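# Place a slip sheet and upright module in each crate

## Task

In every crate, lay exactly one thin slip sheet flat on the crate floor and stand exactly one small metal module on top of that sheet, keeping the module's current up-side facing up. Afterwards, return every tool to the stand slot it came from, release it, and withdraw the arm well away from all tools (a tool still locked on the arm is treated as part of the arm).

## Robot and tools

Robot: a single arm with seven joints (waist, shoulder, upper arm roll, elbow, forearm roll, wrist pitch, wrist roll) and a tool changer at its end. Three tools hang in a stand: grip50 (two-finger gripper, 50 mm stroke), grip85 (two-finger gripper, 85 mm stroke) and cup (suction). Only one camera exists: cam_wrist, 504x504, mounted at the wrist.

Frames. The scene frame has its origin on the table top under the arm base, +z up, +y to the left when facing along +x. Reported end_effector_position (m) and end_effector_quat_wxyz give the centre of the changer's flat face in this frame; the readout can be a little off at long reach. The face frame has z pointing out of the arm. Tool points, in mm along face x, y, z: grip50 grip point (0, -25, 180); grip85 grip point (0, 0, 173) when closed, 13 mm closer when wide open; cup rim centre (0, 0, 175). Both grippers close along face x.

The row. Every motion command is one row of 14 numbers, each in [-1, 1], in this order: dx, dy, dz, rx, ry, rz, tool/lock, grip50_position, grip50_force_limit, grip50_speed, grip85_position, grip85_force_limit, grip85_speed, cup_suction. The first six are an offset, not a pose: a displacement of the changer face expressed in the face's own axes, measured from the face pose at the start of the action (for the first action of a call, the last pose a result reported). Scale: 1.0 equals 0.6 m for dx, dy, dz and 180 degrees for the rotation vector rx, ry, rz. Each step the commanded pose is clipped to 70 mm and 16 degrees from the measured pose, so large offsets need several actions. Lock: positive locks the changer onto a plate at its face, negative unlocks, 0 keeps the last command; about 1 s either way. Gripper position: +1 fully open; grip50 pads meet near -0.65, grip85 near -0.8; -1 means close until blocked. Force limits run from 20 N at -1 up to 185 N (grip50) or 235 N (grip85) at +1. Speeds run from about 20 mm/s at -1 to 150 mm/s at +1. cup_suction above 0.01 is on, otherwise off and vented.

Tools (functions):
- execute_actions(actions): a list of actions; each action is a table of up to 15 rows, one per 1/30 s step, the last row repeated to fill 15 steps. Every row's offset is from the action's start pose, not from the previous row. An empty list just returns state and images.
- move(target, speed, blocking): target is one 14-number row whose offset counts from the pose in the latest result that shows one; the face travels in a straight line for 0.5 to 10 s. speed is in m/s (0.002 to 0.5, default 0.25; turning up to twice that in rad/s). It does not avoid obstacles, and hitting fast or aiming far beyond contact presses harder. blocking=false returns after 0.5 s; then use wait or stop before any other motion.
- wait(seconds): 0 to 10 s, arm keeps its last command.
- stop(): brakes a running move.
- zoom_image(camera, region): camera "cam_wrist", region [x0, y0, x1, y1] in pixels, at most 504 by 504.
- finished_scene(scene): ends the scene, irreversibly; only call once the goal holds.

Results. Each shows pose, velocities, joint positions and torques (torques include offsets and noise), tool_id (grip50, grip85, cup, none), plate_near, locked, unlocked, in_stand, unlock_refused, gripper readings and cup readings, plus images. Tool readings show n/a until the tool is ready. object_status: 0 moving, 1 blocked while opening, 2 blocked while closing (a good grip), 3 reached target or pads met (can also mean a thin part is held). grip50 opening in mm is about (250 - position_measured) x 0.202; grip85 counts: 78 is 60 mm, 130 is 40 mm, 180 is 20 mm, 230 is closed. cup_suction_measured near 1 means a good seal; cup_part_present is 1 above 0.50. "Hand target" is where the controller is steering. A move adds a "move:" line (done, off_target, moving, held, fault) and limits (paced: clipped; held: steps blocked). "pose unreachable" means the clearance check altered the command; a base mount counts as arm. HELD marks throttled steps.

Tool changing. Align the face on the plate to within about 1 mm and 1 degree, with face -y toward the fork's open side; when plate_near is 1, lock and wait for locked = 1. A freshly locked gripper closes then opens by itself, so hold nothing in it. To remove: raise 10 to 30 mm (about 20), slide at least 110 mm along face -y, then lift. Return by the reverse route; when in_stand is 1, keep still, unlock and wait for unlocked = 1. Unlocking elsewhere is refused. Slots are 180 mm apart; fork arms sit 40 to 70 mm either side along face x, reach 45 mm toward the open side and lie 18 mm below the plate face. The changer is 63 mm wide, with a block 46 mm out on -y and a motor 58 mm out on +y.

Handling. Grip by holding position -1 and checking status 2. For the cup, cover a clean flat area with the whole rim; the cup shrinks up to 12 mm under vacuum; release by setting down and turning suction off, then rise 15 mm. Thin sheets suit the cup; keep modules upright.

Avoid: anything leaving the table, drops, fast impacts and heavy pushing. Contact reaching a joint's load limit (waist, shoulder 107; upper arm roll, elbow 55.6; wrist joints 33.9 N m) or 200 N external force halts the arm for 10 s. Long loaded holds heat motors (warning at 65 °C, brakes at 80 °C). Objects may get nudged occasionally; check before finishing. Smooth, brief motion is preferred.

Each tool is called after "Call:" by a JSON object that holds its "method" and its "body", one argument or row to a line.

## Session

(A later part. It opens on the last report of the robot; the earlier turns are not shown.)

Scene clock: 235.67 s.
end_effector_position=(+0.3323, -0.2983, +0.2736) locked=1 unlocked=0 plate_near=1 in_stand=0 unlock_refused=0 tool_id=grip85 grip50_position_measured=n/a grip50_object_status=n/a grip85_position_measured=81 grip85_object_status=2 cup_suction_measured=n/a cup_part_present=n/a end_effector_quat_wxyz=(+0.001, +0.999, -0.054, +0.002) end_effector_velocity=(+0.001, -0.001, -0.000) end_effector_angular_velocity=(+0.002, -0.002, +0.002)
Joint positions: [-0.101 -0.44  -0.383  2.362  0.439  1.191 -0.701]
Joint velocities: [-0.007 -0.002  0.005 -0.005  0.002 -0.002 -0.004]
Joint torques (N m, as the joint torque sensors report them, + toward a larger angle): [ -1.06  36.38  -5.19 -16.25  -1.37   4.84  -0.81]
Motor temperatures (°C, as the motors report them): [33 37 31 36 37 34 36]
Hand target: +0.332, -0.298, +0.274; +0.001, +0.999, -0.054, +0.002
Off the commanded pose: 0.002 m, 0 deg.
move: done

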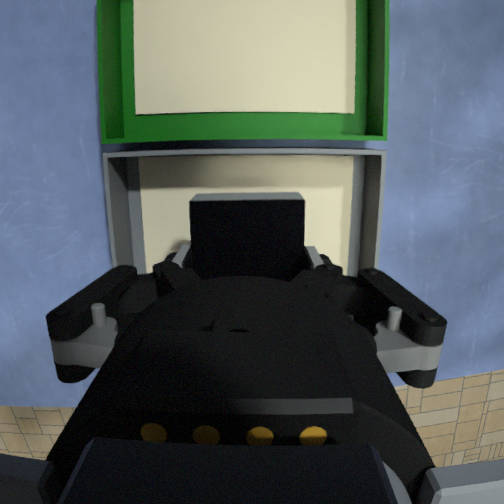

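Call:
{"method": "move", "body": {
  "target": [0,-0.003,0.102,0,0,0,0,1,0,0,-1,-0.3,0,0],
  "speed": 0.12
}}

Call:
{"method": "move", "body": {
  "target": [0,0,0.0042,0,0,0,0,1,0,0,-1,-0.3,0,0],
  "speed": 0.01
}}

Scene clock: 238.87 s.
end_effector_position=(+0.3326, -0.2966, +0.2124) locked=1 unlocked=0 plate_near=1 in_stand=0 unlock_refused=0 tool_id=grip85 grip50_position_measured=n/a grip50_object_status=n/a grip85_position_measured=81 grip85_object_status=2 cup_suction_measured=n/a cup_part_present=n/a end_effector_quat_wxyz=(+0.001, +0.999, -0.054, +0.002) end_effector_velocity=(+0.000, +0.000, -0.001) end_effector_angular_velocity=(+0.001, -0.001, -0.000)
Joint positions: [-0.198 -0.64  -0.25   2.276  0.589  1.307 -0.812]
Joint velocities: [-0.004 -0.003  0.004 -0.002  0.002  0.002 -0.001]
Joint torques (N m, as the joint torque sensors report them, + toward a larger angle): [ -0.56  41.2   -5.19 -11.66  -0.82   6.06  -0.48]
Motor temperatures (°C, as the motors report them): [33 37 31 36 37 34 36]
Hand target: +0.333, -0.297, +0.212; +0.001, +0.999, -0.054, +0.002
Off the commanded pose: 0.000 m, 0 deg.
move: done

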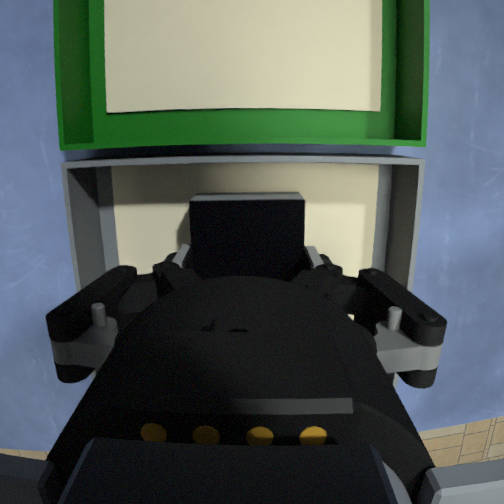

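Scene clock: 239.57 s.
end_effector_position=(+0.3329, -0.2968, +0.2106) locked=1 unlocked=0 plate_near=1 in_stand=0 unlock_refused=0 tool_id=grip85 grip50_position_measured=n/a grip50_object_status=n/a grip85_position_measured=81 grip85_object_status=2 cup_suction_measured=n/a cup_part_present=n/a end_effector_quat_wxyz=(+0.001, +0.999, -0.054, +0.003) end_effector_velocity=(+0.000, -0.000, +0.000) end_effector_angular_velocity=(-0.001, -0.002, -0.000)
Joint positions: [-0.203 -0.646 -0.244  2.272  0.592  1.312 -0.814]
Joint velocities: [-0.002 -0.     0.002  0.    -0.     0.003 -0.   ]
Joint torques (N m, as the joint torque sensors report them, + toward a larger angle): [ -0.27  33.33  -2.25 -10.98  -0.76   4.94  -0.38]
Motor temperatures (°C, as the motors report them): [33 37 31 36 37 34 36]
Hand target: +0.333, -0.297, +0.210; +0.001, +0.999, -0.054, +0.002
Off the commanded pose: 0.001 m, 0 deg.
move: done

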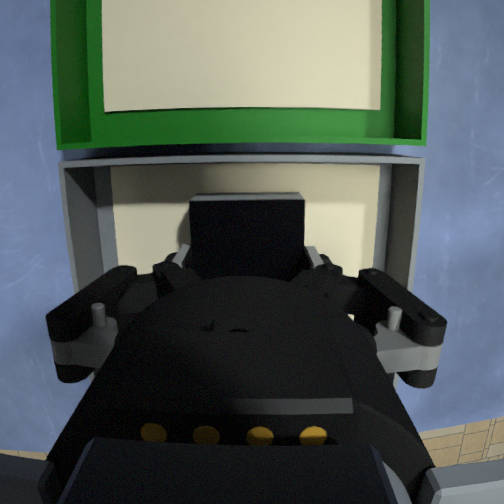

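Call:
{"method": "move", "body": {
  "target": [0,0,0,0,0,0,0,1,0,0,1,-0.3,0.5,0]
}}

Call:
{"method": "move", "body": {
  "target": [0,-0.06,-0.11,0,0,0,0,1,0,0,1,-0.3,0.5,0]
}}

Call:
{"method": "move", "body": {
  "target": [-0.112,-1,0,0,0,-0.0455,0,1,0,0,1,-0.3,0.5,0],
  "speed": 0.38
}}

Scene clock: 243.23 s.
end_effector_position=(+0.3329, -0.2968, +0.2105) locked=1 unlocked=0 plate_near=1 in_stand=0 unlock_refused=0 tool_id=grip85 grip50_position_measured=n/a grip50_object_status=n/a grip85_position_measured=3 grip85_object_status=3 cup_suction_measured=n/a cup_part_present=n/a end_effector_quat_wxyz=(+0.001, +0.999, -0.054, +0.003) end_effector_velocity=(+0.000, -0.000, +0.000) end_effector_angular_velocity=(-0.000, -0.001, -0.001)
Joint positions: [-0.203 -0.646 -0.244  2.272  0.592  1.312 -0.814]
Joint velocities: [ 0.     0.    -0.    -0.     0.001  0.     0.   ]
Joint torques (N m, as the joint torque sensors report them, + toward a larger angle): [ 0.2  43.39 -5.89 -9.9  -1.45  5.35  0.43]
Motor temperatures (°C, as the motors report them): [33 37 31 36 37 34 36]
Hand target: +0.333, -0.297, +0.211; +0.001, +0.999, -0.054, +0.003
Off the commanded pose: 0.000 m, 0 deg.
move: done

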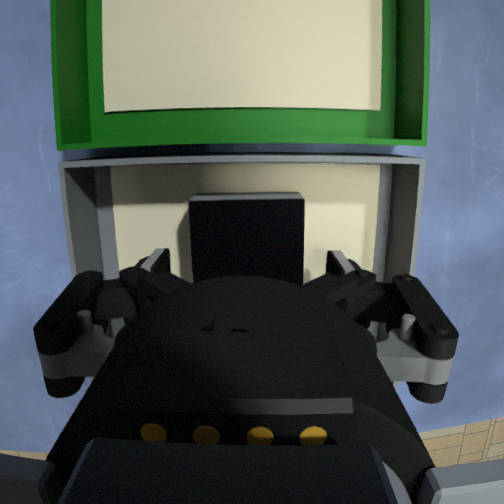

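Scene clock: 244.10 s.
end_effector_position=(+0.3365, -0.2608, +0.2763) locked=1 unlocked=0 plate_near=1 in_stand=0 unlock_refused=0 tool_id=grip85 grip50_position_measured=n/a grip50_object_status=n/a grip85_position_measured=3 grip85_object_status=3 cup_suction_measured=n/a cup_part_present=n/a end_effector_quat_wxyz=(+0.001, +0.999, -0.054, +0.003) end_effector_velocity=(-0.000, +0.000, +0.001) end_effector_angular_velocity=(-0.001, +0.003, -0.001)
Joint positions: [-0.012 -0.403 -0.378  2.426  0.431  1.225 -0.609]
Joint velocities: [ 0.007  0.004 -0.008  0.004 -0.006 -0.003  0.007]
Joint torques (N m, as the joint torque sensors report them, + toward a larger angle): [  1.8   36.2   -4.95 -13.26  -2.35   5.02   0.88]
Motor temperatures (°C, as the motors report them): [33 37 31 36 37 34 36]
Hand target: +0.336, -0.261, +0.276; +0.001, +0.999, -0.054, +0.003
Off the commanded pose: 0.000 m, 0 deg.
move: done

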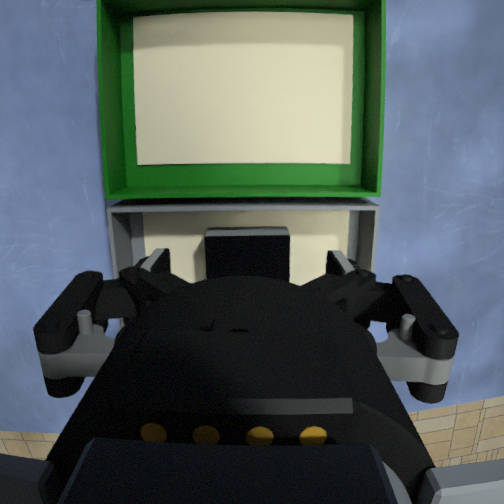

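Scene clock: 246.27 s.
end_effector_position=(+0.3335, +0.3440, +0.2749) locked=1 unlocked=0 plate_near=1 in_stand=0 unlock_refused=0 tool_id=grip85 grip50_position_measured=n/a grip50_object_status=n/a grip85_position_measured=3 grip85_object_status=3 cup_suction_measured=n/a cup_part_present=n/a end_effector_quat_wxyz=(+0.000, +1.000, +0.018, +0.002) end_effector_velocity=(+0.001, +0.001, -0.000) end_effector_angular_velocity=(+0.000, +0.000, -0.002)
Joint positions: [ 1.233 -0.476 -0.214  2.292  0.207  1.183  0.865]
Joint velocities: [-0.    -0.002 -0.    -0.005  0.001 -0.003  0.001]
Joint torques (N m, as the joint torque sensors report them, + toward a larger angle): [ -0.58  41.81  -2.79 -18.48  -1.61   4.79   0.93]
Motor temperatures (°C, as the motors report them): [33 36 31 36 37 34 36]
Hand target: +0.334, +0.344, +0.275; +0.000, +1.000, +0.018, +0.002
Off the commanded pose: 0.001 m, 0 deg.
move: done; limits=paced

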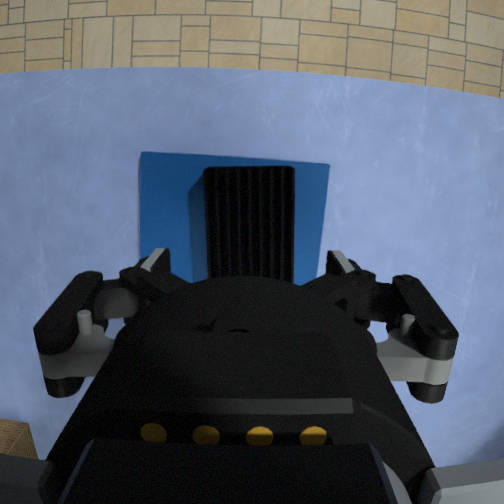

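Call:
{"method": "move", "body": {
  "target": [0.0025,-0.01,0.0995,0,0,0,0,1,0,0,1,0,0,0],
  "speed": 0.15
}}

Call:
{"method": "move", "body": {
  "target": [0,0,0,0,0,0,0,1,0,0,-1,-0.3,0,0]
}}

Call:
{"method": "move", "body": {
  "target": [0,0,-0.095,0,0,0,0,1,0,0,-1,-0.3,0,0],
  "speed": 0.2
}}

Call:
{"method": "move", "body": {
  "target": [-0.016,0.839,0,0,0,0.043,0,1,0,0,-1,-0.3,0,0],
  "speed": 0.3
}}

Scene clock: 250.63 s.
end_effector_position=(+0.3349, +0.3499, +0.2152) locked=1 unlocked=0 plate_near=1 in_stand=0 unlock_refused=0 tool_id=grip85 grip50_position_measured=n/a grip50_object_status=n/a grip85_position_measured=3 grip85_object_status=3 cup_suction_measured=n/a cup_part_present=n/a end_effector_quat_wxyz=(+0.000, +1.000, +0.018, +0.002) end_effector_velocity=(+0.000, +0.000, -0.001) end_effector_angular_velocity=(+0.001, +0.000, -0.001)
Joint positions: [ 1.187 -0.661 -0.148  2.229  0.273  1.305  0.82 ]
Joint velocities: [-0.003 -0.003  0.003 -0.002  0.     0.003  0.   ]
Joint torques (N m, as the joint torque sensors report them, + toward a larger angle): [  0.21  46.17  -2.65 -14.76  -0.83   5.6   -0.49]
Motor temperatures (°C, as the motors report them): [33 36 31 36 37 34 36]
Hand target: +0.335, +0.350, +0.215; +0.000, +1.000, +0.018, +0.002
Off the commanded pose: 0.000 m, 0 deg.
move: done

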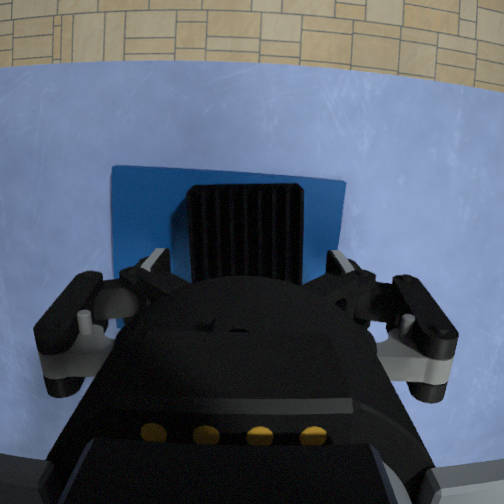

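Scene clock: 251.27 s.
end_effector_position=(+0.3351, +0.3501, +0.2156) locked=1 unlocked=0 plate_near=1 in_stand=0 unlock_refused=0 tool_id=grip85 grip50_position_measured=n/a grip50_object_status=n/a grip85_position_measured=81 grip85_object_status=2 cup_suction_measured=n/a cup_part_present=n/a end_effector_quat_wxyz=(+0.000, +1.000, +0.018, +0.002) end_effector_velocity=(+0.000, +0.000, +0.000) end_effector_angular_velocity=(+0.001, -0.000, -0.001)
Joint positions: [ 1.187 -0.66  -0.148  2.229  0.273  1.305  0.82 ]
Joint velocities: [ 0.     0.     0.    -0.     0.001  0.001 -0.   ]
Joint torques (N m, as the joint torque sensors report them, + toward a larger angle): [  0.83  42.56  -2.45 -13.09  -1.3    5.26   0.24]
Motor temperatures (°C, as the motors report them): [33 36 31 36 37 34 36]
Hand target: +0.335, +0.350, +0.215; +0.000, +1.000, +0.018, +0.002
Off the commanded pose: 0.000 m, 0 deg.
move: done

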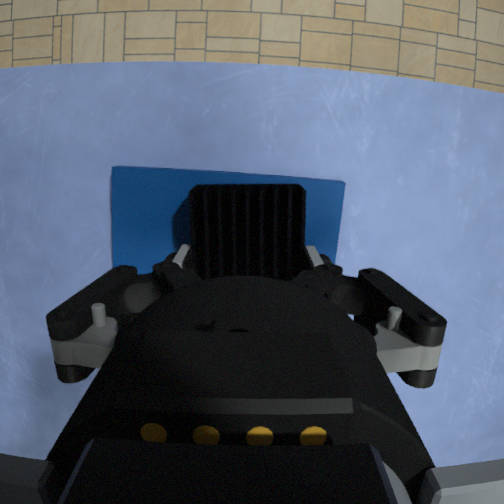

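Scene clock: 252.10 s.
end_effector_position=(+0.3349, +0.3501, +0.2725) locked=1 unlocked=0 plate_near=1 in_stand=0 unlock_refused=0 tool_id=grip85 grip50_position_measured=n/a grip50_object_status=n/a grip85_position_measured=81 grip85_object_status=2 cup_suction_measured=n/a cup_part_present=n/a end_effector_quat_wxyz=(+0.000, +1.000, +0.018, +0.002) end_effector_velocity=(-0.000, -0.000, +0.001) end_effector_angular_velocity=(-0.001, +0.001, -0.000)
Joint positions: [ 1.235 -0.491 -0.212  2.275  0.211  1.18   0.867]
Joint velocities: [ 0.003  0.003 -0.003  0.     0.    -0.004  0.   ]
Joint torques (N m, as the joint torque sensors report them, + toward a larger angle): [  2.21  46.11  -3.74 -17.14  -2.48   5.29   0.92]
Motor temperatures (°C, as the motors report them): [33 37 31 36 37 34 36]
Hand target: +0.335, +0.350, +0.273; +0.000, +1.000, +0.018, +0.002
Off the commanded pose: 0.000 m, 0 deg.
move: done

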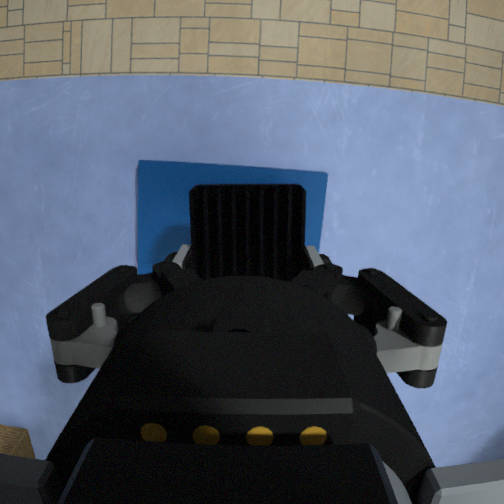

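Scene clock: 254.33 s.
end_effector_position=(+0.3439, -0.1541, +0.2732) locked=1 unlocked=0 plate_near=1 in_stand=0 unlock_refused=0 tool_id=grip85 grip50_position_measured=n/a grip50_object_status=n/a grip85_position_measured=81 grip85_object_status=2 cup_suction_measured=n/a cup_part_present=n/a end_effector_quat_wxyz=(+0.001, +0.999, -0.050, +0.003) end_effector_velocity=(+0.001, -0.000, -0.000) end_effector_angular_velocity=(+0.003, -0.002, +0.001)
Joint positions: [ 0.193 -0.352 -0.279  2.567  0.387  1.34  -0.296]
Joint velocities: [-0.009 -0.001  0.007 -0.004  0.004 -0.001 -0.006]
Joint torques (N m, as the joint torque sensors report them, + toward a larger angle): [ -0.8   30.88  -1.79 -12.76  -0.94   4.95  -0.5 ]
Motor temperatures (°C, as the motors report them): [33 36 31 36 37 34 36]
Hand target: +0.344, -0.154, +0.273; +0.000, +0.999, -0.050, +0.003
Off the commanded pose: 0.001 m, 0 deg.
move: done

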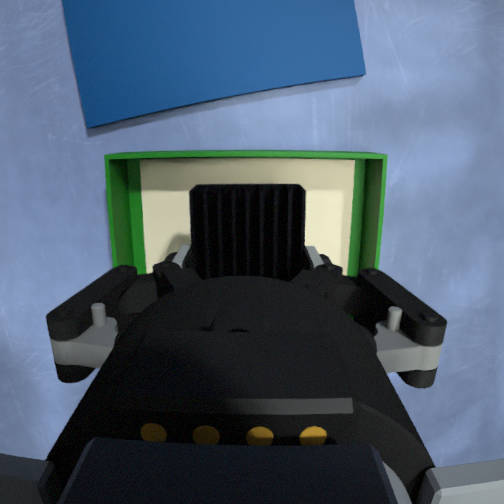

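Call:
{"method": "move", "body": {
  "target": [0,-0.001,0.1,0,0,0,0,1,0,0,-1,-0.3,0,0],
  "speed": 0.12
}}

Call:
{"method": "move", "body": {
  "target": [0,0,0.0045,0,0,0,0,1,0,0,-1,-0.3,0,0],
  "speed": 0.01
}}

Scene clock: 259.90 s.
end_effector_position=(+0.3442, -0.1536, +0.2132) locked=1 unlocked=0 plate_near=1 in_stand=0 unlock_refused=0 tool_id=grip85 grip50_position_measured=n/a grip50_object_status=n/a grip85_position_measured=81 grip85_object_status=2 cup_suction_measured=n/a cup_part_present=n/a end_effector_quat_wxyz=(+0.001, +0.999, -0.050, +0.003) end_effector_velocity=(+0.000, -0.000, -0.001) end_effector_angular_velocity=(+0.001, -0.002, +0.001)
Joint positions: [ 0.048 -0.598 -0.092  2.459  0.558  1.491 -0.434]
Joint velocities: [-0.006 -0.004  0.006 -0.002  0.     0.005 -0.002]
Joint torques (N m, as the joint torque sensors report them, + toward a larger angle): [-0.03 37.29 -1.86 -6.6   0.06  6.21 -0.55]
Motor temperatures (°C, as the motors report them): [33 36 31 36 37 34 36]
Hand target: +0.344, -0.154, +0.213; +0.001, +0.999, -0.050, +0.003
Off the commanded pose: 0.000 m, 0 deg.
move: done

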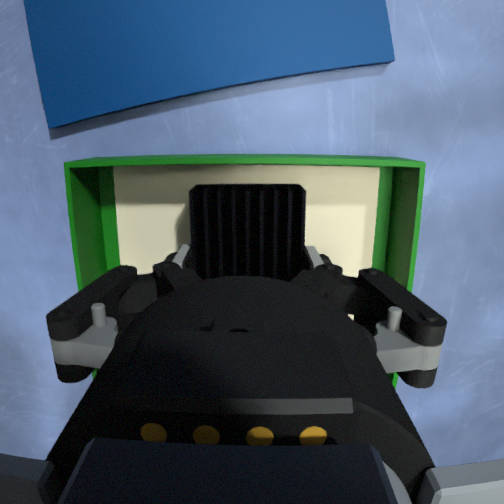

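Scene clock: 260.60 s.
end_effector_position=(+0.3441, -0.1535, +0.2105) locked=1 unlocked=0 plate_near=1 in_stand=0 unlock_refused=0 tool_id=grip85 grip50_position_measured=n/a grip50_object_status=n/a grip85_position_measured=81 grip85_object_status=2 cup_suction_measured=n/a cup_part_present=n/a end_effector_quat_wxyz=(+0.001, +0.999, -0.050, +0.002) end_effector_velocity=(-0.000, -0.000, -0.000) end_effector_angular_velocity=(+0.000, -0.000, -0.001)
Joint positions: [ 0.041 -0.608 -0.084  2.455  0.561  1.498 -0.436]
Joint velocities: [-0.002 -0.001  0.002 -0.     0.     0.001  0.   ]
Joint torques (N m, as the joint torque sensors report them, + toward a larger angle): [-1.07 36.53 -1.95 -6.53  0.04  6.16 -0.35]
Motor temperatures (°C, as the motors report them): [33 36 31 36 37 34 36]
Hand target: +0.344, -0.154, +0.210; +0.001, +0.999, -0.050, +0.003
Off the commanded pose: 0.000 m, 0 deg.
move: done

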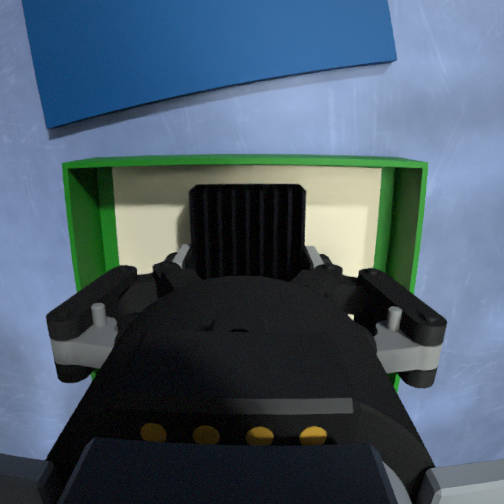

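Call:
{"method": "move", "body": {
  "target": [0,0,0.0025,0,0,0,0,1,0,0,-1,-0.3,0,0],
  "speed": 0.01
}}

Scene clock: 264.03 s.
end_effector_position=(+0.3442, -0.1537, +0.2097) locked=1 unlocked=0 plate_near=1 in_stand=0 unlock_refused=0 tool_id=grip85 grip50_position_measured=n/a grip50_object_status=n/a grip85_position_measured=81 grip85_object_status=2 cup_suction_measured=n/a cup_part_present=n/a end_effector_quat_wxyz=(+0.001, +0.999, -0.050, +0.003) end_effector_velocity=(+0.000, -0.000, +0.000) end_effector_angular_velocity=(-0.001, -0.002, +0.001)
Joint positions: [ 0.037 -0.612 -0.08   2.453  0.562  1.502 -0.437]
Joint velocities: [-0.001 -0.     0.001 -0.    -0.001  0.002 -0.   ]
Joint torques (N m, as the joint torque sensors report them, + toward a larger angle): [-0.99 26.01 -0.54 -8.34 -0.46  4.43 -0.32]
Motor temperatures (°C, as the motors report them): [33 36 31 36 37 34 36]
Hand target: +0.344, -0.154, +0.209; +0.001, +0.999, -0.050, +0.002
Off the commanded pose: 0.001 m, 0 deg.
move: done

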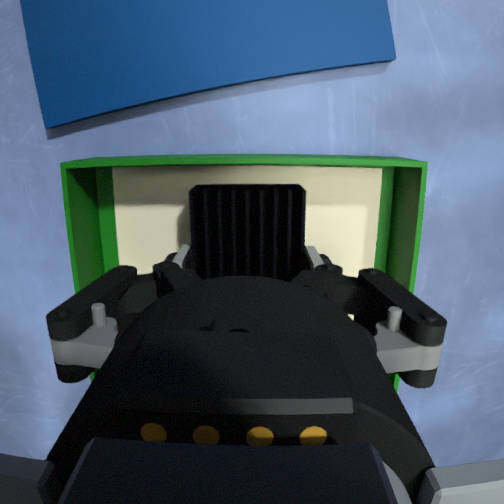

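Call:
{"method": "move", "body": {
  "target": [0,0,0,0,0,0,0,1,0,0,1,-0.3,0.5,0]
}}

Call:
{"method": "move", "body": {
  "target": [0,0,-0.1,0,0,0,0,1,0,0,1,-0.3,0.5,0]
}}

Call:
{"method": "move", "body": {
  "target": [0.204,-0.6043,-0.19,0,0,-0.5518,0,1,0,0,1,-0.3,0.5,0],
  "speed": 0.4
}}

Scene clock: 268.17 s.
end_effector_position=(+0.3442, -0.1537, +0.2096) locked=1 unlocked=0 plate_near=1 in_stand=0 unlock_refused=0 tool_id=grip85 grip50_position_measured=n/a grip50_object_status=n/a grip85_position_measured=3 grip85_object_status=3 cup_suction_measured=n/a cup_part_present=n/a end_effector_quat_wxyz=(+0.001, +0.999, -0.050, +0.003) end_effector_velocity=(-0.000, +0.000, +0.000) end_effector_angular_velocity=(+0.001, +0.001, +0.000)
Joint positions: [ 0.037 -0.612 -0.08   2.453  0.562  1.502 -0.437]
Joint velocities: [ 0.     0.001 -0.     0.     0.    -0.001 -0.   ]
Joint torques (N m, as the joint torque sensors report them, + toward a larger angle): [ 0.47 38.67 -2.73 -4.94 -0.5   5.3   0.25]
Motor temperatures (°C, as the motors report them): [33 36 31 36 37 34 36]
Hand target: +0.344, -0.154, +0.210; +0.001, +0.999, -0.050, +0.003
Off the commanded pose: 0.000 m, 0 deg.
move: done

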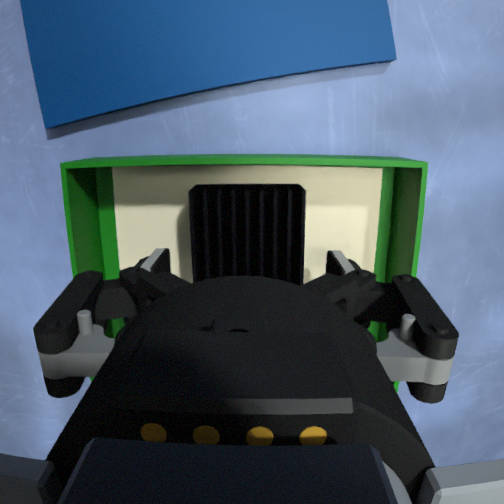

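Scene clock: 269.03 s.
end_effector_position=(+0.3439, -0.1535, +0.2696) locked=1 unlocked=0 plate_near=1 in_stand=0 unlock_refused=0 tool_id=grip85 grip50_position_measured=n/a grip50_object_status=n/a grip85_position_measured=3 grip85_object_status=3 cup_suction_measured=n/a cup_part_present=n/a end_effector_quat_wxyz=(+0.001, +0.999, -0.050, +0.003) end_effector_velocity=(-0.001, -0.000, +0.001) end_effector_angular_velocity=(-0.002, +0.005, -0.002)
Joint positions: [ 0.184 -0.368 -0.265  2.561  0.403  1.351 -0.305]
Joint velocities: [ 0.008  0.004 -0.01   0.003 -0.007 -0.006  0.006]
Joint torques (N m, as the joint torque sensors report them, + toward a larger angle): [ 0.7  31.47 -3.37 -9.86 -1.76  4.75  0.93]
Motor temperatures (°C, as the motors report them): [33 36 31 36 37 34 36]
Hand target: +0.344, -0.154, +0.270; +0.001, +0.999, -0.050, +0.003
Off the commanded pose: 0.000 m, 0 deg.
move: done

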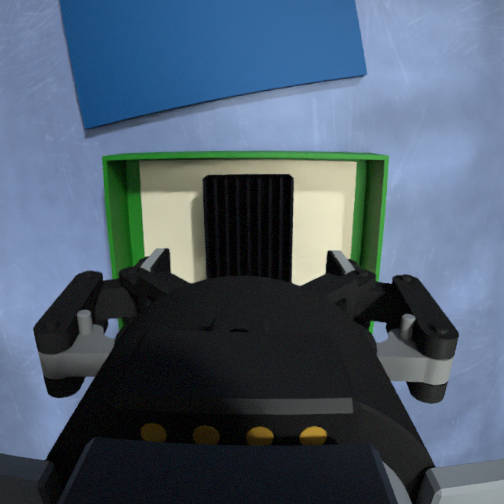

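Scene clock: 271.67 s.
end_effector_position=(+0.5009, +0.1953, +0.3844) locked=1 unlocked=0 plate_near=1 in_stand=0 unlock_refused=0 tool_id=grip85 grip50_position_measured=n/a grip50_object_status=n/a grip85_position_measured=3 grip85_object_status=3 cup_suction_measured=n/a cup_part_present=n/a end_effector_quat_wxyz=(+0.003, +0.685, +0.729, +0.002) end_effector_velocity=(+0.001, +0.001, +0.001) end_effector_angular_velocity=(+0.000, -0.000, +0.008)
Joint positions: [ 0.548 -0.295 -0.006  2.109 -0.027  0.845 -1.02 ]
Joint velocities: [-0.    -0.002  0.001 -0.005 -0.    -0.003 -0.007]
Joint torques (N m, as the joint torque sensors report them, + toward a larger angle): [ -0.54  45.46   1.4  -29.3   -2.99   4.64  -0.45]
Motor temperatures (°C, as the motors report them): [33 36 31 36 37 34 36]
Hand target: +0.501, +0.195, +0.384; +0.003, +0.685, +0.729, +0.002
Off the commanded pose: 0.000 m, 0 deg.
move: done

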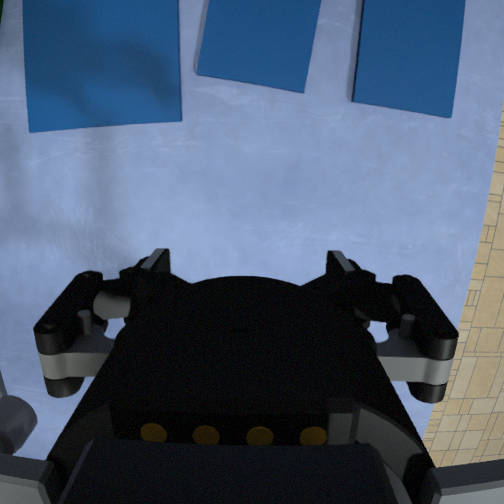

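Call:
{"method": "move", "body": {
  "target": [-0.0008,0.2185,0,0.002,0.0005,0,0,1,0,0,1,0,0,0],
  "speed": 0.15
}}

Call:
{"method": "move", "body": {
  "target": [0,0,0.034,0,0,0,0,1,0,0,1,0,0,0],
  "speed": 0.04
}}

Scene clock: 275.00 s.
end_effector_position=(+0.6316, +0.2028, +0.3855) locked=1 unlocked=0 plate_near=1 in_stand=0 unlock_refused=0 tool_id=grip85 grip50_position_measured=n/a grip50_object_status=n/a grip85_position_measured=3 grip85_object_status=3 cup_suction_measured=n/a cup_part_present=n/a end_effector_quat_wxyz=(+0.001, +0.685, +0.729, +0.000) end_effector_velocity=(+0.002, +0.000, +0.000) end_effector_angular_velocity=(+0.001, +0.000, -0.000)
Joint positions: [ 0.48  -0.544 -0.049  1.693  0.014  0.675 -1.152]
Joint velocities: [-0.001 -0.003  0.001 -0.006  0.    -0.003 -0.001]
Joint torques (N m, as the joint torque sensors report them, + toward a larger angle): [ -0.7   60.07   0.43 -32.6   -3.66   4.99  -0.61]
Motor temperatures (°C, as the motors report them): [33 36 31 36 37 34 36]
Hand target: +0.632, +0.203, +0.385; +0.001, +0.685, +0.729, +0.000
Off the commanded pose: 0.000 m, 0 deg.
move: done

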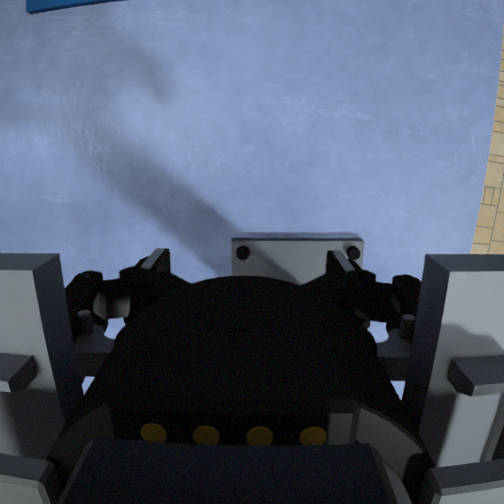

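Scene clock: 275.80 s.
end_effector_position=(+0.6317, +0.2029, +0.3654) locked=1 unlocked=0 plate_near=1 in_stand=1 unlock_refused=0 tool_id=grip85 grip50_position_measured=n/a grip50_object_status=n/a grip85_position_measured=3 grip85_object_status=3 cup_suction_measured=n/a cup_part_present=n/a end_effector_quat_wxyz=(+0.001, +0.685, +0.728, +0.000) end_effector_velocity=(+0.000, -0.000, -0.001) end_effector_angular_velocity=(-0.000, -0.001, +0.000)
Joint positions: [ 0.48  -0.575 -0.049  1.704  0.015  0.717 -1.153]
Joint velocities: [-0.    -0.001 -0.     0.    -0.001  0.002 -0.   ]
Joint torques (N m, as the joint torque sensors report them, + toward a larger angle): [ -0.31  60.45   0.42 -29.62  -3.82   6.09  -0.48]
Motor temperatures (°C, as the motors report them): [33 36 31 36 37 34 36]
Hand target: +0.632, +0.203, +0.365; +0.001, +0.685, +0.729, +0.000
Off the commanded pose: 0.000 m, 0 deg.
move: done

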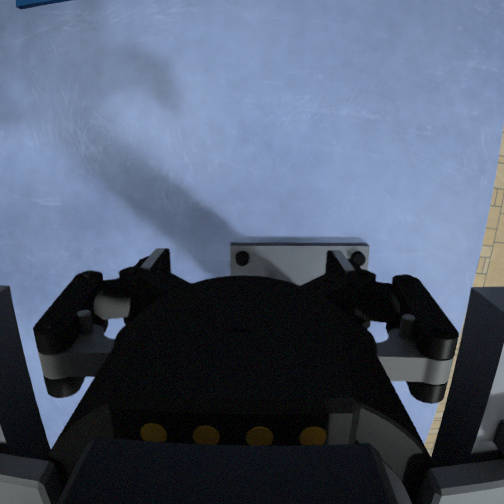

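Call:
{"method": "execute_actions", "body": {
  "actions": [
    [[0,0,0.002,0,0,0,0,1,0,0,1,0,0,0]],
    [[0,0,0,0,0,0,-1,1,0,0,1,0,0,0]],
    [[0,0,0,0,0,0,-1,1,0,0,1,0,0,0]],
    [[0,0,0,0,0,0,-1,1,0,0,1,0,0,0]]
  ]
}}

Call:
{"method": "move", "body": {
  "target": [0,0,-0.06,0,0,0,0,1,0,0,1,0,0,0],
  "speed": 0.1
}}

Call:
{"method": "move", "body": {
  "target": [-0.55,-0.4,-0.2,0,0,0,0,1,0,0,1,0,0,0],
  "speed": 0.35
}}

Scene clock: 280.37 s.
end_effector_position=(+0.6316, +0.2028, +0.3641) locked=0 unlocked=1 plate_near=1 in_stand=1 unlock_refused=0 tool_id=none grip50_position_measured=n/a grip50_object_status=n/a grip85_position_measured=n/a grip85_object_status=n/a cup_suction_measured=n/a cup_part_present=n/a end_effector_quat_wxyz=(+0.001, +0.685, +0.728, -0.000) end_effector_velocity=(+0.000, +0.000, +0.000) end_effector_angular_velocity=(-0.000, -0.000, +0.000)
Joint positions: [ 0.48  -0.577 -0.049  1.704  0.016  0.719 -1.153]
Joint velocities: [ 0.  0. -0. -0. -0. -0.  0.]
Joint torques (N m, as the joint torque sensors report them, + toward a larger angle): [  0.41  53.16   0.16 -25.24  -3.22   3.98   0.19]
Motor temperatures (°C, as the motors report them): [33 37 31 36 37 34 36]
Hand target: +0.632, +0.203, +0.364; +0.001, +0.685, +0.728, -0.000
Off the commanded pose: 0.000 m, 0 deg.
Step readings (end_effector_position; steps 1 to 15: 1st action; 16 to 30: 2nd action; 31 to 45: 3rd action; 46 to 60: 4th action):
0: (+0.6317, +0.2029, +0.3654)
1: (+0.6317, +0.2029, +0.3653)
2: (+0.6318, +0.2029, +0.3651)
4: (+0.6318, +0.2029, +0.3646)
8: (+0.6318, +0.2029, +0.3645)
15: (+0.6318, +0.2029, +0.3645)
16: (+0.6316, +0.2028, +0.3641)
17: (+0.6315, +0.2027, +0.3638)
19: (+0.6315, +0.2027, +0.3638)
23: (+0.6315, +0.2028, +0.3639)
30: (+0.6316, +0.2028, +0.3641)
31: (+0.6316, +0.2028, +0.3641)
32: (+0.6316, +0.2028, +0.3641)
34: (+0.6316, +0.2028, +0.3641)
38: (+0.6316, +0.2028, +0.3641)
45: (+0.6316, +0.2028, +0.3641)
46: (+0.6316, +0.2028, +0.3641)
47: (+0.6316, +0.2028, +0.3641)
49: (+0.6316, +0.2028, +0.3641)
53: (+0.6316, +0.2028, +0.3641)
60: end_effector_position above

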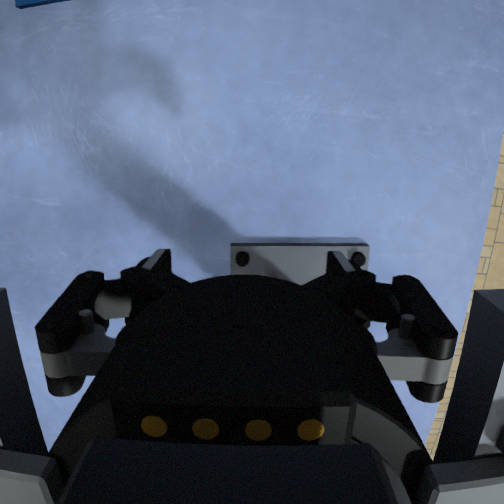

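Scene clock: 281.13 s.
end_effector_position=(+0.6315, +0.2027, +0.3998) locked=0 unlocked=1 plate_near=0 in_stand=0 unlock_refused=0 tool_id=none grip50_position_measured=n/a grip50_object_status=n/a grip85_position_measured=n/a grip85_object_status=n/a cup_suction_measured=n/a cup_part_present=n/a end_effector_quat_wxyz=(+0.001, +0.685, +0.728, -0.000) end_effector_velocity=(-0.000, +0.000, +0.002) end_effector_angular_velocity=(-0.001, -0.000, +0.002)
Joint positions: [ 0.48  -0.523 -0.048  1.683  0.012  0.644 -1.151]
Joint velocities: [ 0.001  0.002  0.    -0.001 -0.001 -0.003 -0.   ]
Joint torques (N m, as the joint torque sensors report them, + toward a larger angle): [  1.36  53.86   0.19 -27.16  -3.62   3.12   0.91]
Motor temperatures (°C, as the motors report them): [33 37 31 36 37 34 36]
Hand target: +0.632, +0.203, +0.400; +0.001, +0.685, +0.728, -0.000
Off the commanded pose: 0.000 m, 0 deg.
move: done

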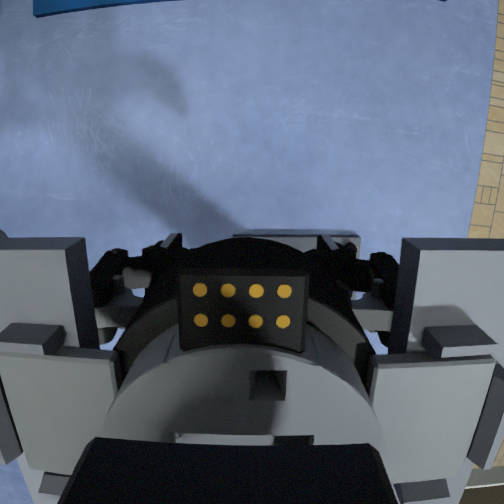

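Scene clock: 282.87 s.
end_effector_position=(+0.4123, -0.1413, +0.5202) locked=0 unlocked=1 plate_near=0 in_stand=0 unlock_refused=0 tool_id=none grip50_position_measured=n/a grip50_object_status=n/a grip85_position_measured=n/a grip85_object_status=n/a cup_suction_measured=n/a cup_part_present=n/a end_effector_quat_wxyz=(+0.001, +0.685, +0.728, -0.000) end_effector_velocity=(-0.001, -0.001, +0.000) end_effector_angular_velocity=(-0.001, +0.001, +0.001)
Joint positions: [ 0.116  0.238 -0.213  2.263 -0.066  0.475 -1.643]
Joint velocities: [-0.002  0.002 -0.001 -0.    -0.001 -0.003 -0.003]
Joint torques (N m, as the joint torque sensors report them, + toward a larger angle): [ -0.33  22.46   0.82 -27.75  -4.27   3.71  -0.9 ]
Motor temperatures (°C, as the motors report them): [33 37 31 36 37 34 36]
Hand target: +0.412, -0.142, +0.520; +0.001, +0.685, +0.728, -0.000
Off the commanded pose: 0.000 m, 0 deg.
move: done

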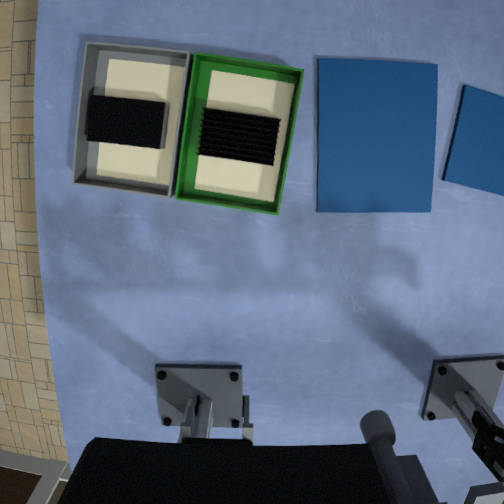

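Call:
{"method": "zoom_image", "body": {
  "camera": "cam_wrist",
  "region": [60,30,320,230]
}}

Region (60, 30, 320, 230) of cam_wrist's 504x504 image, scaled by 1.938, with more detail than that image has; it fills the top 388 rows of this view, and the rest is white.

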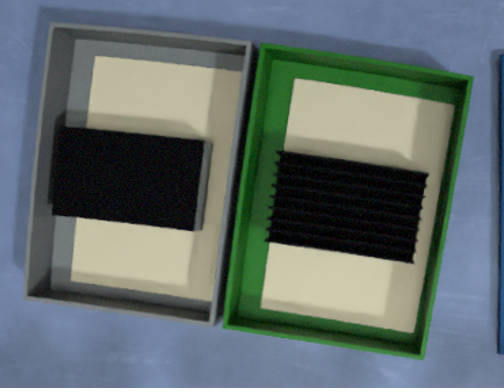

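Call:
{"method": "move", "body": {
  "target": [-0.25,0,0.15,0,0,0,0,1,0,0,1,0,0,0],
  "speed": 0.3
}}

Call:
{"method": "zoom_image", "body": {
  "camera": "cam_wrist",
  "region": [140,10,480,260]
}}

Scene clock: 290.23 s.
end_effector_position=(+0.4216, -0.2910, +0.4304) locked=0 unlocked=1 plate_near=0 in_stand=0 unlock_refused=0 tool_id=none grip50_position_measured=n/a grip50_object_status=n/a grip85_position_measured=n/a grip85_object_status=n/a cup_suction_measured=n/a cup_part_present=n/a end_effector_quat_wxyz=(+0.001, +0.685, +0.728, -0.000) end_effector_velocity=(+0.001, -0.001, -0.000) end_effector_angular_velocity=(+0.001, -0.001, +0.001)
Joint positions: [-0.002 -0.101 -0.449  2.199  0.055  0.736 -2.066]
Joint velocities: [-0.001 -0.003 -0.    -0.003  0.004 -0.    -0.005]
Joint torques (N m, as the joint torque sensors report them, + toward a larger angle): [ -1.19  29.98  -1.63 -25.65  -2.49   3.97  -0.51]
Motor temperatures (°C, as the motors report them): [33 36 31 37 37 34 36]
Hand target: +0.422, -0.291, +0.430; +0.001, +0.685, +0.728, -0.000
Off the commanded pose: 0.000 m, 0 deg.
move: done

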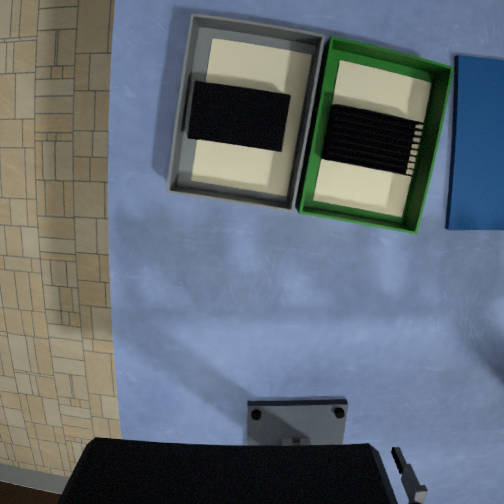

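Region (140, 10, 480, 260) of cam_wrist's 504x504 image, scaled by 1.482, with more detail than that image has; it fills the top 371 rows of this view, and the rest is white.

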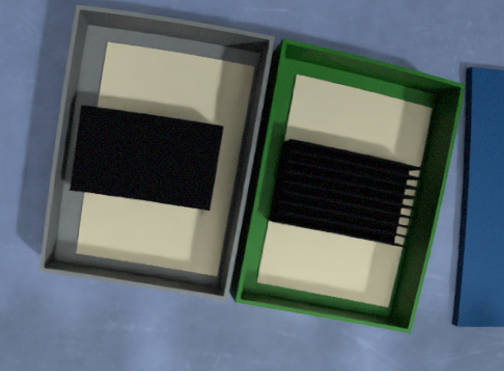

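Call:
{"method": "move", "body": {
  "target": [0.7998,0.4005,0.06,0,0,0,0,1,0,0,1,0,0,0],
  "speed": 0.35
}}

Scene clock: 295.83 s.
end_effector_position=(+0.6321, +0.2030, +0.3939) locked=0 unlocked=1 plate_near=0 in_stand=0 unlock_refused=0 tool_id=none grip50_position_measured=n/a grip50_object_status=n/a grip85_position_measured=n/a grip85_object_status=n/a cup_suction_measured=n/a cup_part_present=n/a end_effector_quat_wxyz=(+0.001, +0.685, +0.729, +0.000) end_effector_velocity=(+0.001, +0.000, -0.000) end_effector_angular_velocity=(-0.001, +0.000, -0.000)
Joint positions: [ 0.541 -0.53  -0.122  1.687  0.059  0.653 -1.181]
Joint velocities: [-0.    -0.002 -0.    -0.004 -0.001 -0.002  0.001]
Joint torques (N m, as the joint torque sensors report them, + toward a larger angle): [ -0.43  51.72  -1.41 -26.79  -2.66   3.5    1.05]
Motor temperatures (°C, as the motors report them): [33 36 31 37 37 34 36]
Hand target: +0.632, +0.203, +0.394; +0.001, +0.685, +0.728, +0.000
Off the commanded pose: 0.001 m, 0 deg.
move: done

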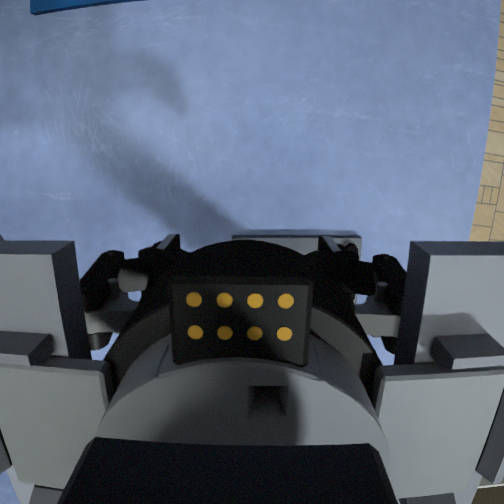

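Call:
{"method": "move", "body": {
  "target": [-0.0003,-0.0008,0.0505,0,0,0,0,1,0,0,1,0,0,0],
  "speed": 0.04
}}

Call:
{"method": "execute_actions", "body": {
  "actions": [
    [[0,0,0.001,0,0,0,1,1,0,0,1,0,0,0]],
    [[0,0,0,0,0,0,1,1,0,0,1,0,0,0]],
    [[0,0,0,0,0,0,1,1,0,0,1,0,0,0]]
  ]
}}

Call:
{"method": "move", "body": {
  "target": [0,0,-0.0333,0,0,0,0,1,0,0,1,0,0,0],
  "speed": 0.1
}}

Call:
{"method": "move", "body": {
  "target": [0,-0.2167,0,0,0,0,0,1,0,0,1,0,0,0]
}}

Call:
{"method": "move", "body": {
  "target": [-0.8075,-0.333,0.188,0,0,0.5544,0,1,0,0,1,0,0,0],
  "speed": 0.4
}}

Scene clock: 301.70 s.
end_effector_position=(+0.6317, +0.2029, +0.3639) locked=0 unlocked=1 plate_near=1 in_stand=1 unlock_refused=0 tool_id=none grip50_position_measured=n/a grip50_object_status=n/a grip85_position_measured=n/a grip85_object_status=n/a cup_suction_measured=n/a cup_part_present=n/a end_effector_quat_wxyz=(+0.001, +0.685, +0.729, +0.000) end_effector_velocity=(+0.000, +0.000, -0.000) end_effector_angular_velocity=(+0.000, -0.001, -0.000)
Joint positions: [ 0.539 -0.576 -0.12   1.704  0.066  0.715 -1.186]
Joint velocities: [-0.001 -0.001  0.001  0.    -0.001  0.002  0.   ]
Joint torques (N m, as the joint torque sensors report them, + toward a larger angle): [ -0.66  50.74  -0.51 -24.28  -2.57   4.5   -0.51]
Motor temperatures (°C, as the motors report them): [33 37 31 37 37 34 36]
Hand target: +0.632, +0.203, +0.364; +0.001, +0.685, +0.729, +0.000
Off the commanded pose: 0.000 m, 0 deg.
move: done

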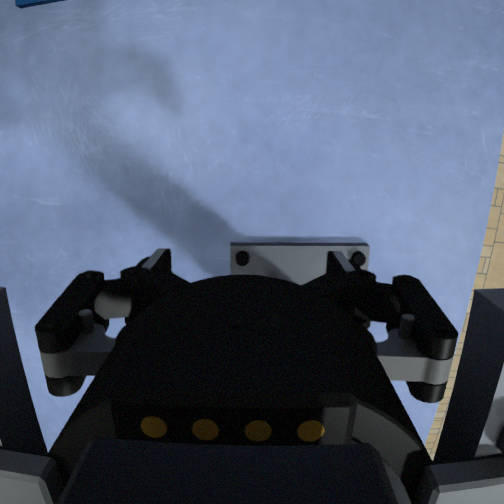

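Scene clock: 303.20 s.
end_effector_position=(+0.6317, +0.2029, +0.3638) locked=1 unlocked=0 plate_near=1 in_stand=1 unlock_refused=0 tool_id=grip85 grip50_position_measured=n/a grip50_object_status=n/a grip85_position_measured=n/a grip85_object_status=n/a cup_suction_measured=n/a cup_part_present=n/a end_effector_quat_wxyz=(+0.001, +0.685, +0.729, +0.000) end_effector_velocity=(-0.000, +0.000, -0.000) end_effector_angular_velocity=(+0.000, +0.000, -0.000)
Joint positions: [ 0.539 -0.576 -0.12   1.705  0.066  0.716 -1.186]
Joint velocities: [ 0.     0.     0.     0.     0.001 -0.     0.   ]
Joint torques (N m, as the joint torque sensors report them, + toward a larger angle): [  0.63  61.36  -1.8  -30.48  -4.02   5.38   0.25]
Motor temperatures (°C, as the motors report them): [33 37 31 37 37 34 36]
Hand target: +0.632, +0.203, +0.364; +0.001, +0.685, +0.729, +0.000
Off the commanded pose: 0.000 m, 0 deg.
Step readings (end_effector_position; steps 1 to 15: 1st action; 16 to 30: 2nd action; 31 to 45: 3rd action):
0: (+0.6317, +0.2029, +0.3639)
1: (+0.6317, +0.2029, +0.3639)
2: (+0.6317, +0.2029, +0.3638)
4: (+0.6317, +0.2029, +0.3638)
8: (+0.6317, +0.2029, +0.3637)
15: (+0.6317, +0.2029, +0.3637)
16: (+0.6317, +0.2029, +0.3637)
17: (+0.6317, +0.2029, +0.3638)
19: (+0.6317, +0.2029, +0.3636)
23: (+0.6317, +0.2028, +0.3636)
30: (+0.6317, +0.2029, +0.3638)
31: (+0.6317, +0.2029, +0.3638)
32: (+0.6317, +0.2029, +0.3638)
34: (+0.6317, +0.2029, +0.3638)
38: (+0.6317, +0.2029, +0.3638)
45: end_effector_position above

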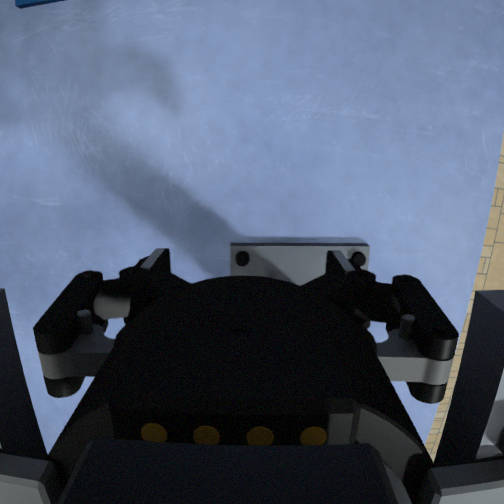

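Scene clock: 303.93 s.
end_effector_position=(+0.6316, +0.2028, +0.3835) locked=1 unlocked=0 plate_near=1 in_stand=0 unlock_refused=0 tool_id=grip85 grip50_position_measured=n/a grip50_object_status=n/a grip85_position_measured=n/a grip85_object_status=n/a cup_suction_measured=n/a cup_part_present=n/a end_effector_quat_wxyz=(+0.001, +0.685, +0.729, +0.000) end_effector_velocity=(-0.000, -0.000, +0.001) end_effector_angular_velocity=(-0.001, +0.001, +0.001)
Joint positions: [ 0.54  -0.545 -0.121  1.695  0.061  0.675 -1.183]
Joint velocities: [ 0.001  0.001 -0.    -0.    -0.001 -0.003 -0.   ]
Joint torques (N m, as the joint torque sensors report them, + toward a larger angle): [  2.03  61.7   -2.36 -32.25  -4.76   4.92   1.08]
Motor temperatures (°C, as the motors report them): [33 37 31 37 37 34 36]
Hand target: +0.632, +0.203, +0.384; +0.001, +0.685, +0.729, +0.000
Off the commanded pose: 0.000 m, 0 deg.
move: done

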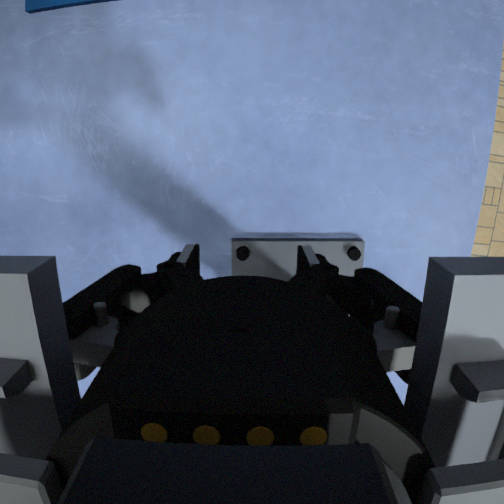

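Scene clock: 304.93 s.
end_effector_position=(+0.5020, +0.1949, +0.3831) locked=1 unlocked=0 plate_near=1 in_stand=0 unlock_refused=0 tool_id=grip85 grip50_position_measured=n/a grip50_object_status=n/a grip85_position_measured=n/a grip85_object_status=n/a cup_suction_measured=n/a cup_part_present=n/a end_effector_quat_wxyz=(+0.001, +0.685, +0.729, +0.000) end_effector_velocity=(-0.002, -0.000, -0.000) end_effector_angular_velocity=(-0.001, +0.001, -0.001)
Joint positions: [ 0.619 -0.294 -0.082  2.109  0.013  0.839 -1.051]
Joint velocities: [ 0.001  0.003  0.     0.005 -0.002  0.001  0.003]
Joint torques (N m, as the joint torque sensors report them, + toward a larger angle): [  2.14  47.82  -0.81 -26.9   -4.08   5.76   0.73]
Motor temperatures (°C, as the motors report them): [33 37 31 37 37 34 36]
Hand target: +0.502, +0.195, +0.383; +0.001, +0.685, +0.729, +0.000
Off the commanded pose: 0.000 m, 0 deg.
move: done

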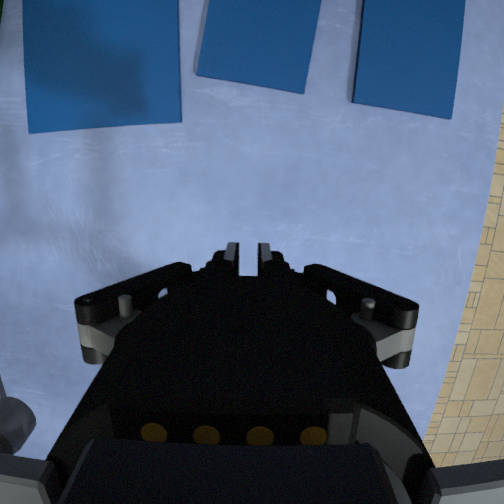

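Scene clock: 307.63 s.
end_effector_position=(+0.3331, -0.3017, +0.2707) locked=1 unlocked=0 plate_near=1 in_stand=0 unlock_refused=0 tool_id=grip85 grip50_position_measured=n/a grip50_object_status=n/a grip85_position_measured=3 grip85_object_status=3 cup_suction_measured=n/a cup_part_present=n/a end_effector_quat_wxyz=(+0.001, +0.999, -0.054, +0.001) end_effector_velocity=(+0.000, -0.001, -0.000) end_effector_angular_velocity=(+0.001, -0.000, -0.003)
Joint positions: [-0.051 -0.464 -0.443  2.341  0.504  1.167 -0.759]
Joint velocities: [-0.005 -0.002  0.003 -0.003  0.001 -0.001  0.   ]
Joint torques (N m, as the joint torque sensors report them, + toward a larger angle): [ -1.    34.95  -5.44 -16.29  -1.65   4.67  -0.45]
Motor temperatures (°C, as the motors report them): [33 37 31 37 37 34 36]
Hand target: +0.333, -0.302, +0.271; +0.001, +0.999, -0.054, +0.001
Off the commanded pose: 0.001 m, 0 deg.
move: done

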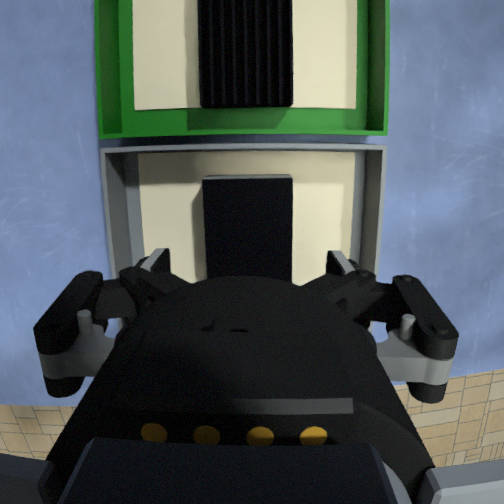

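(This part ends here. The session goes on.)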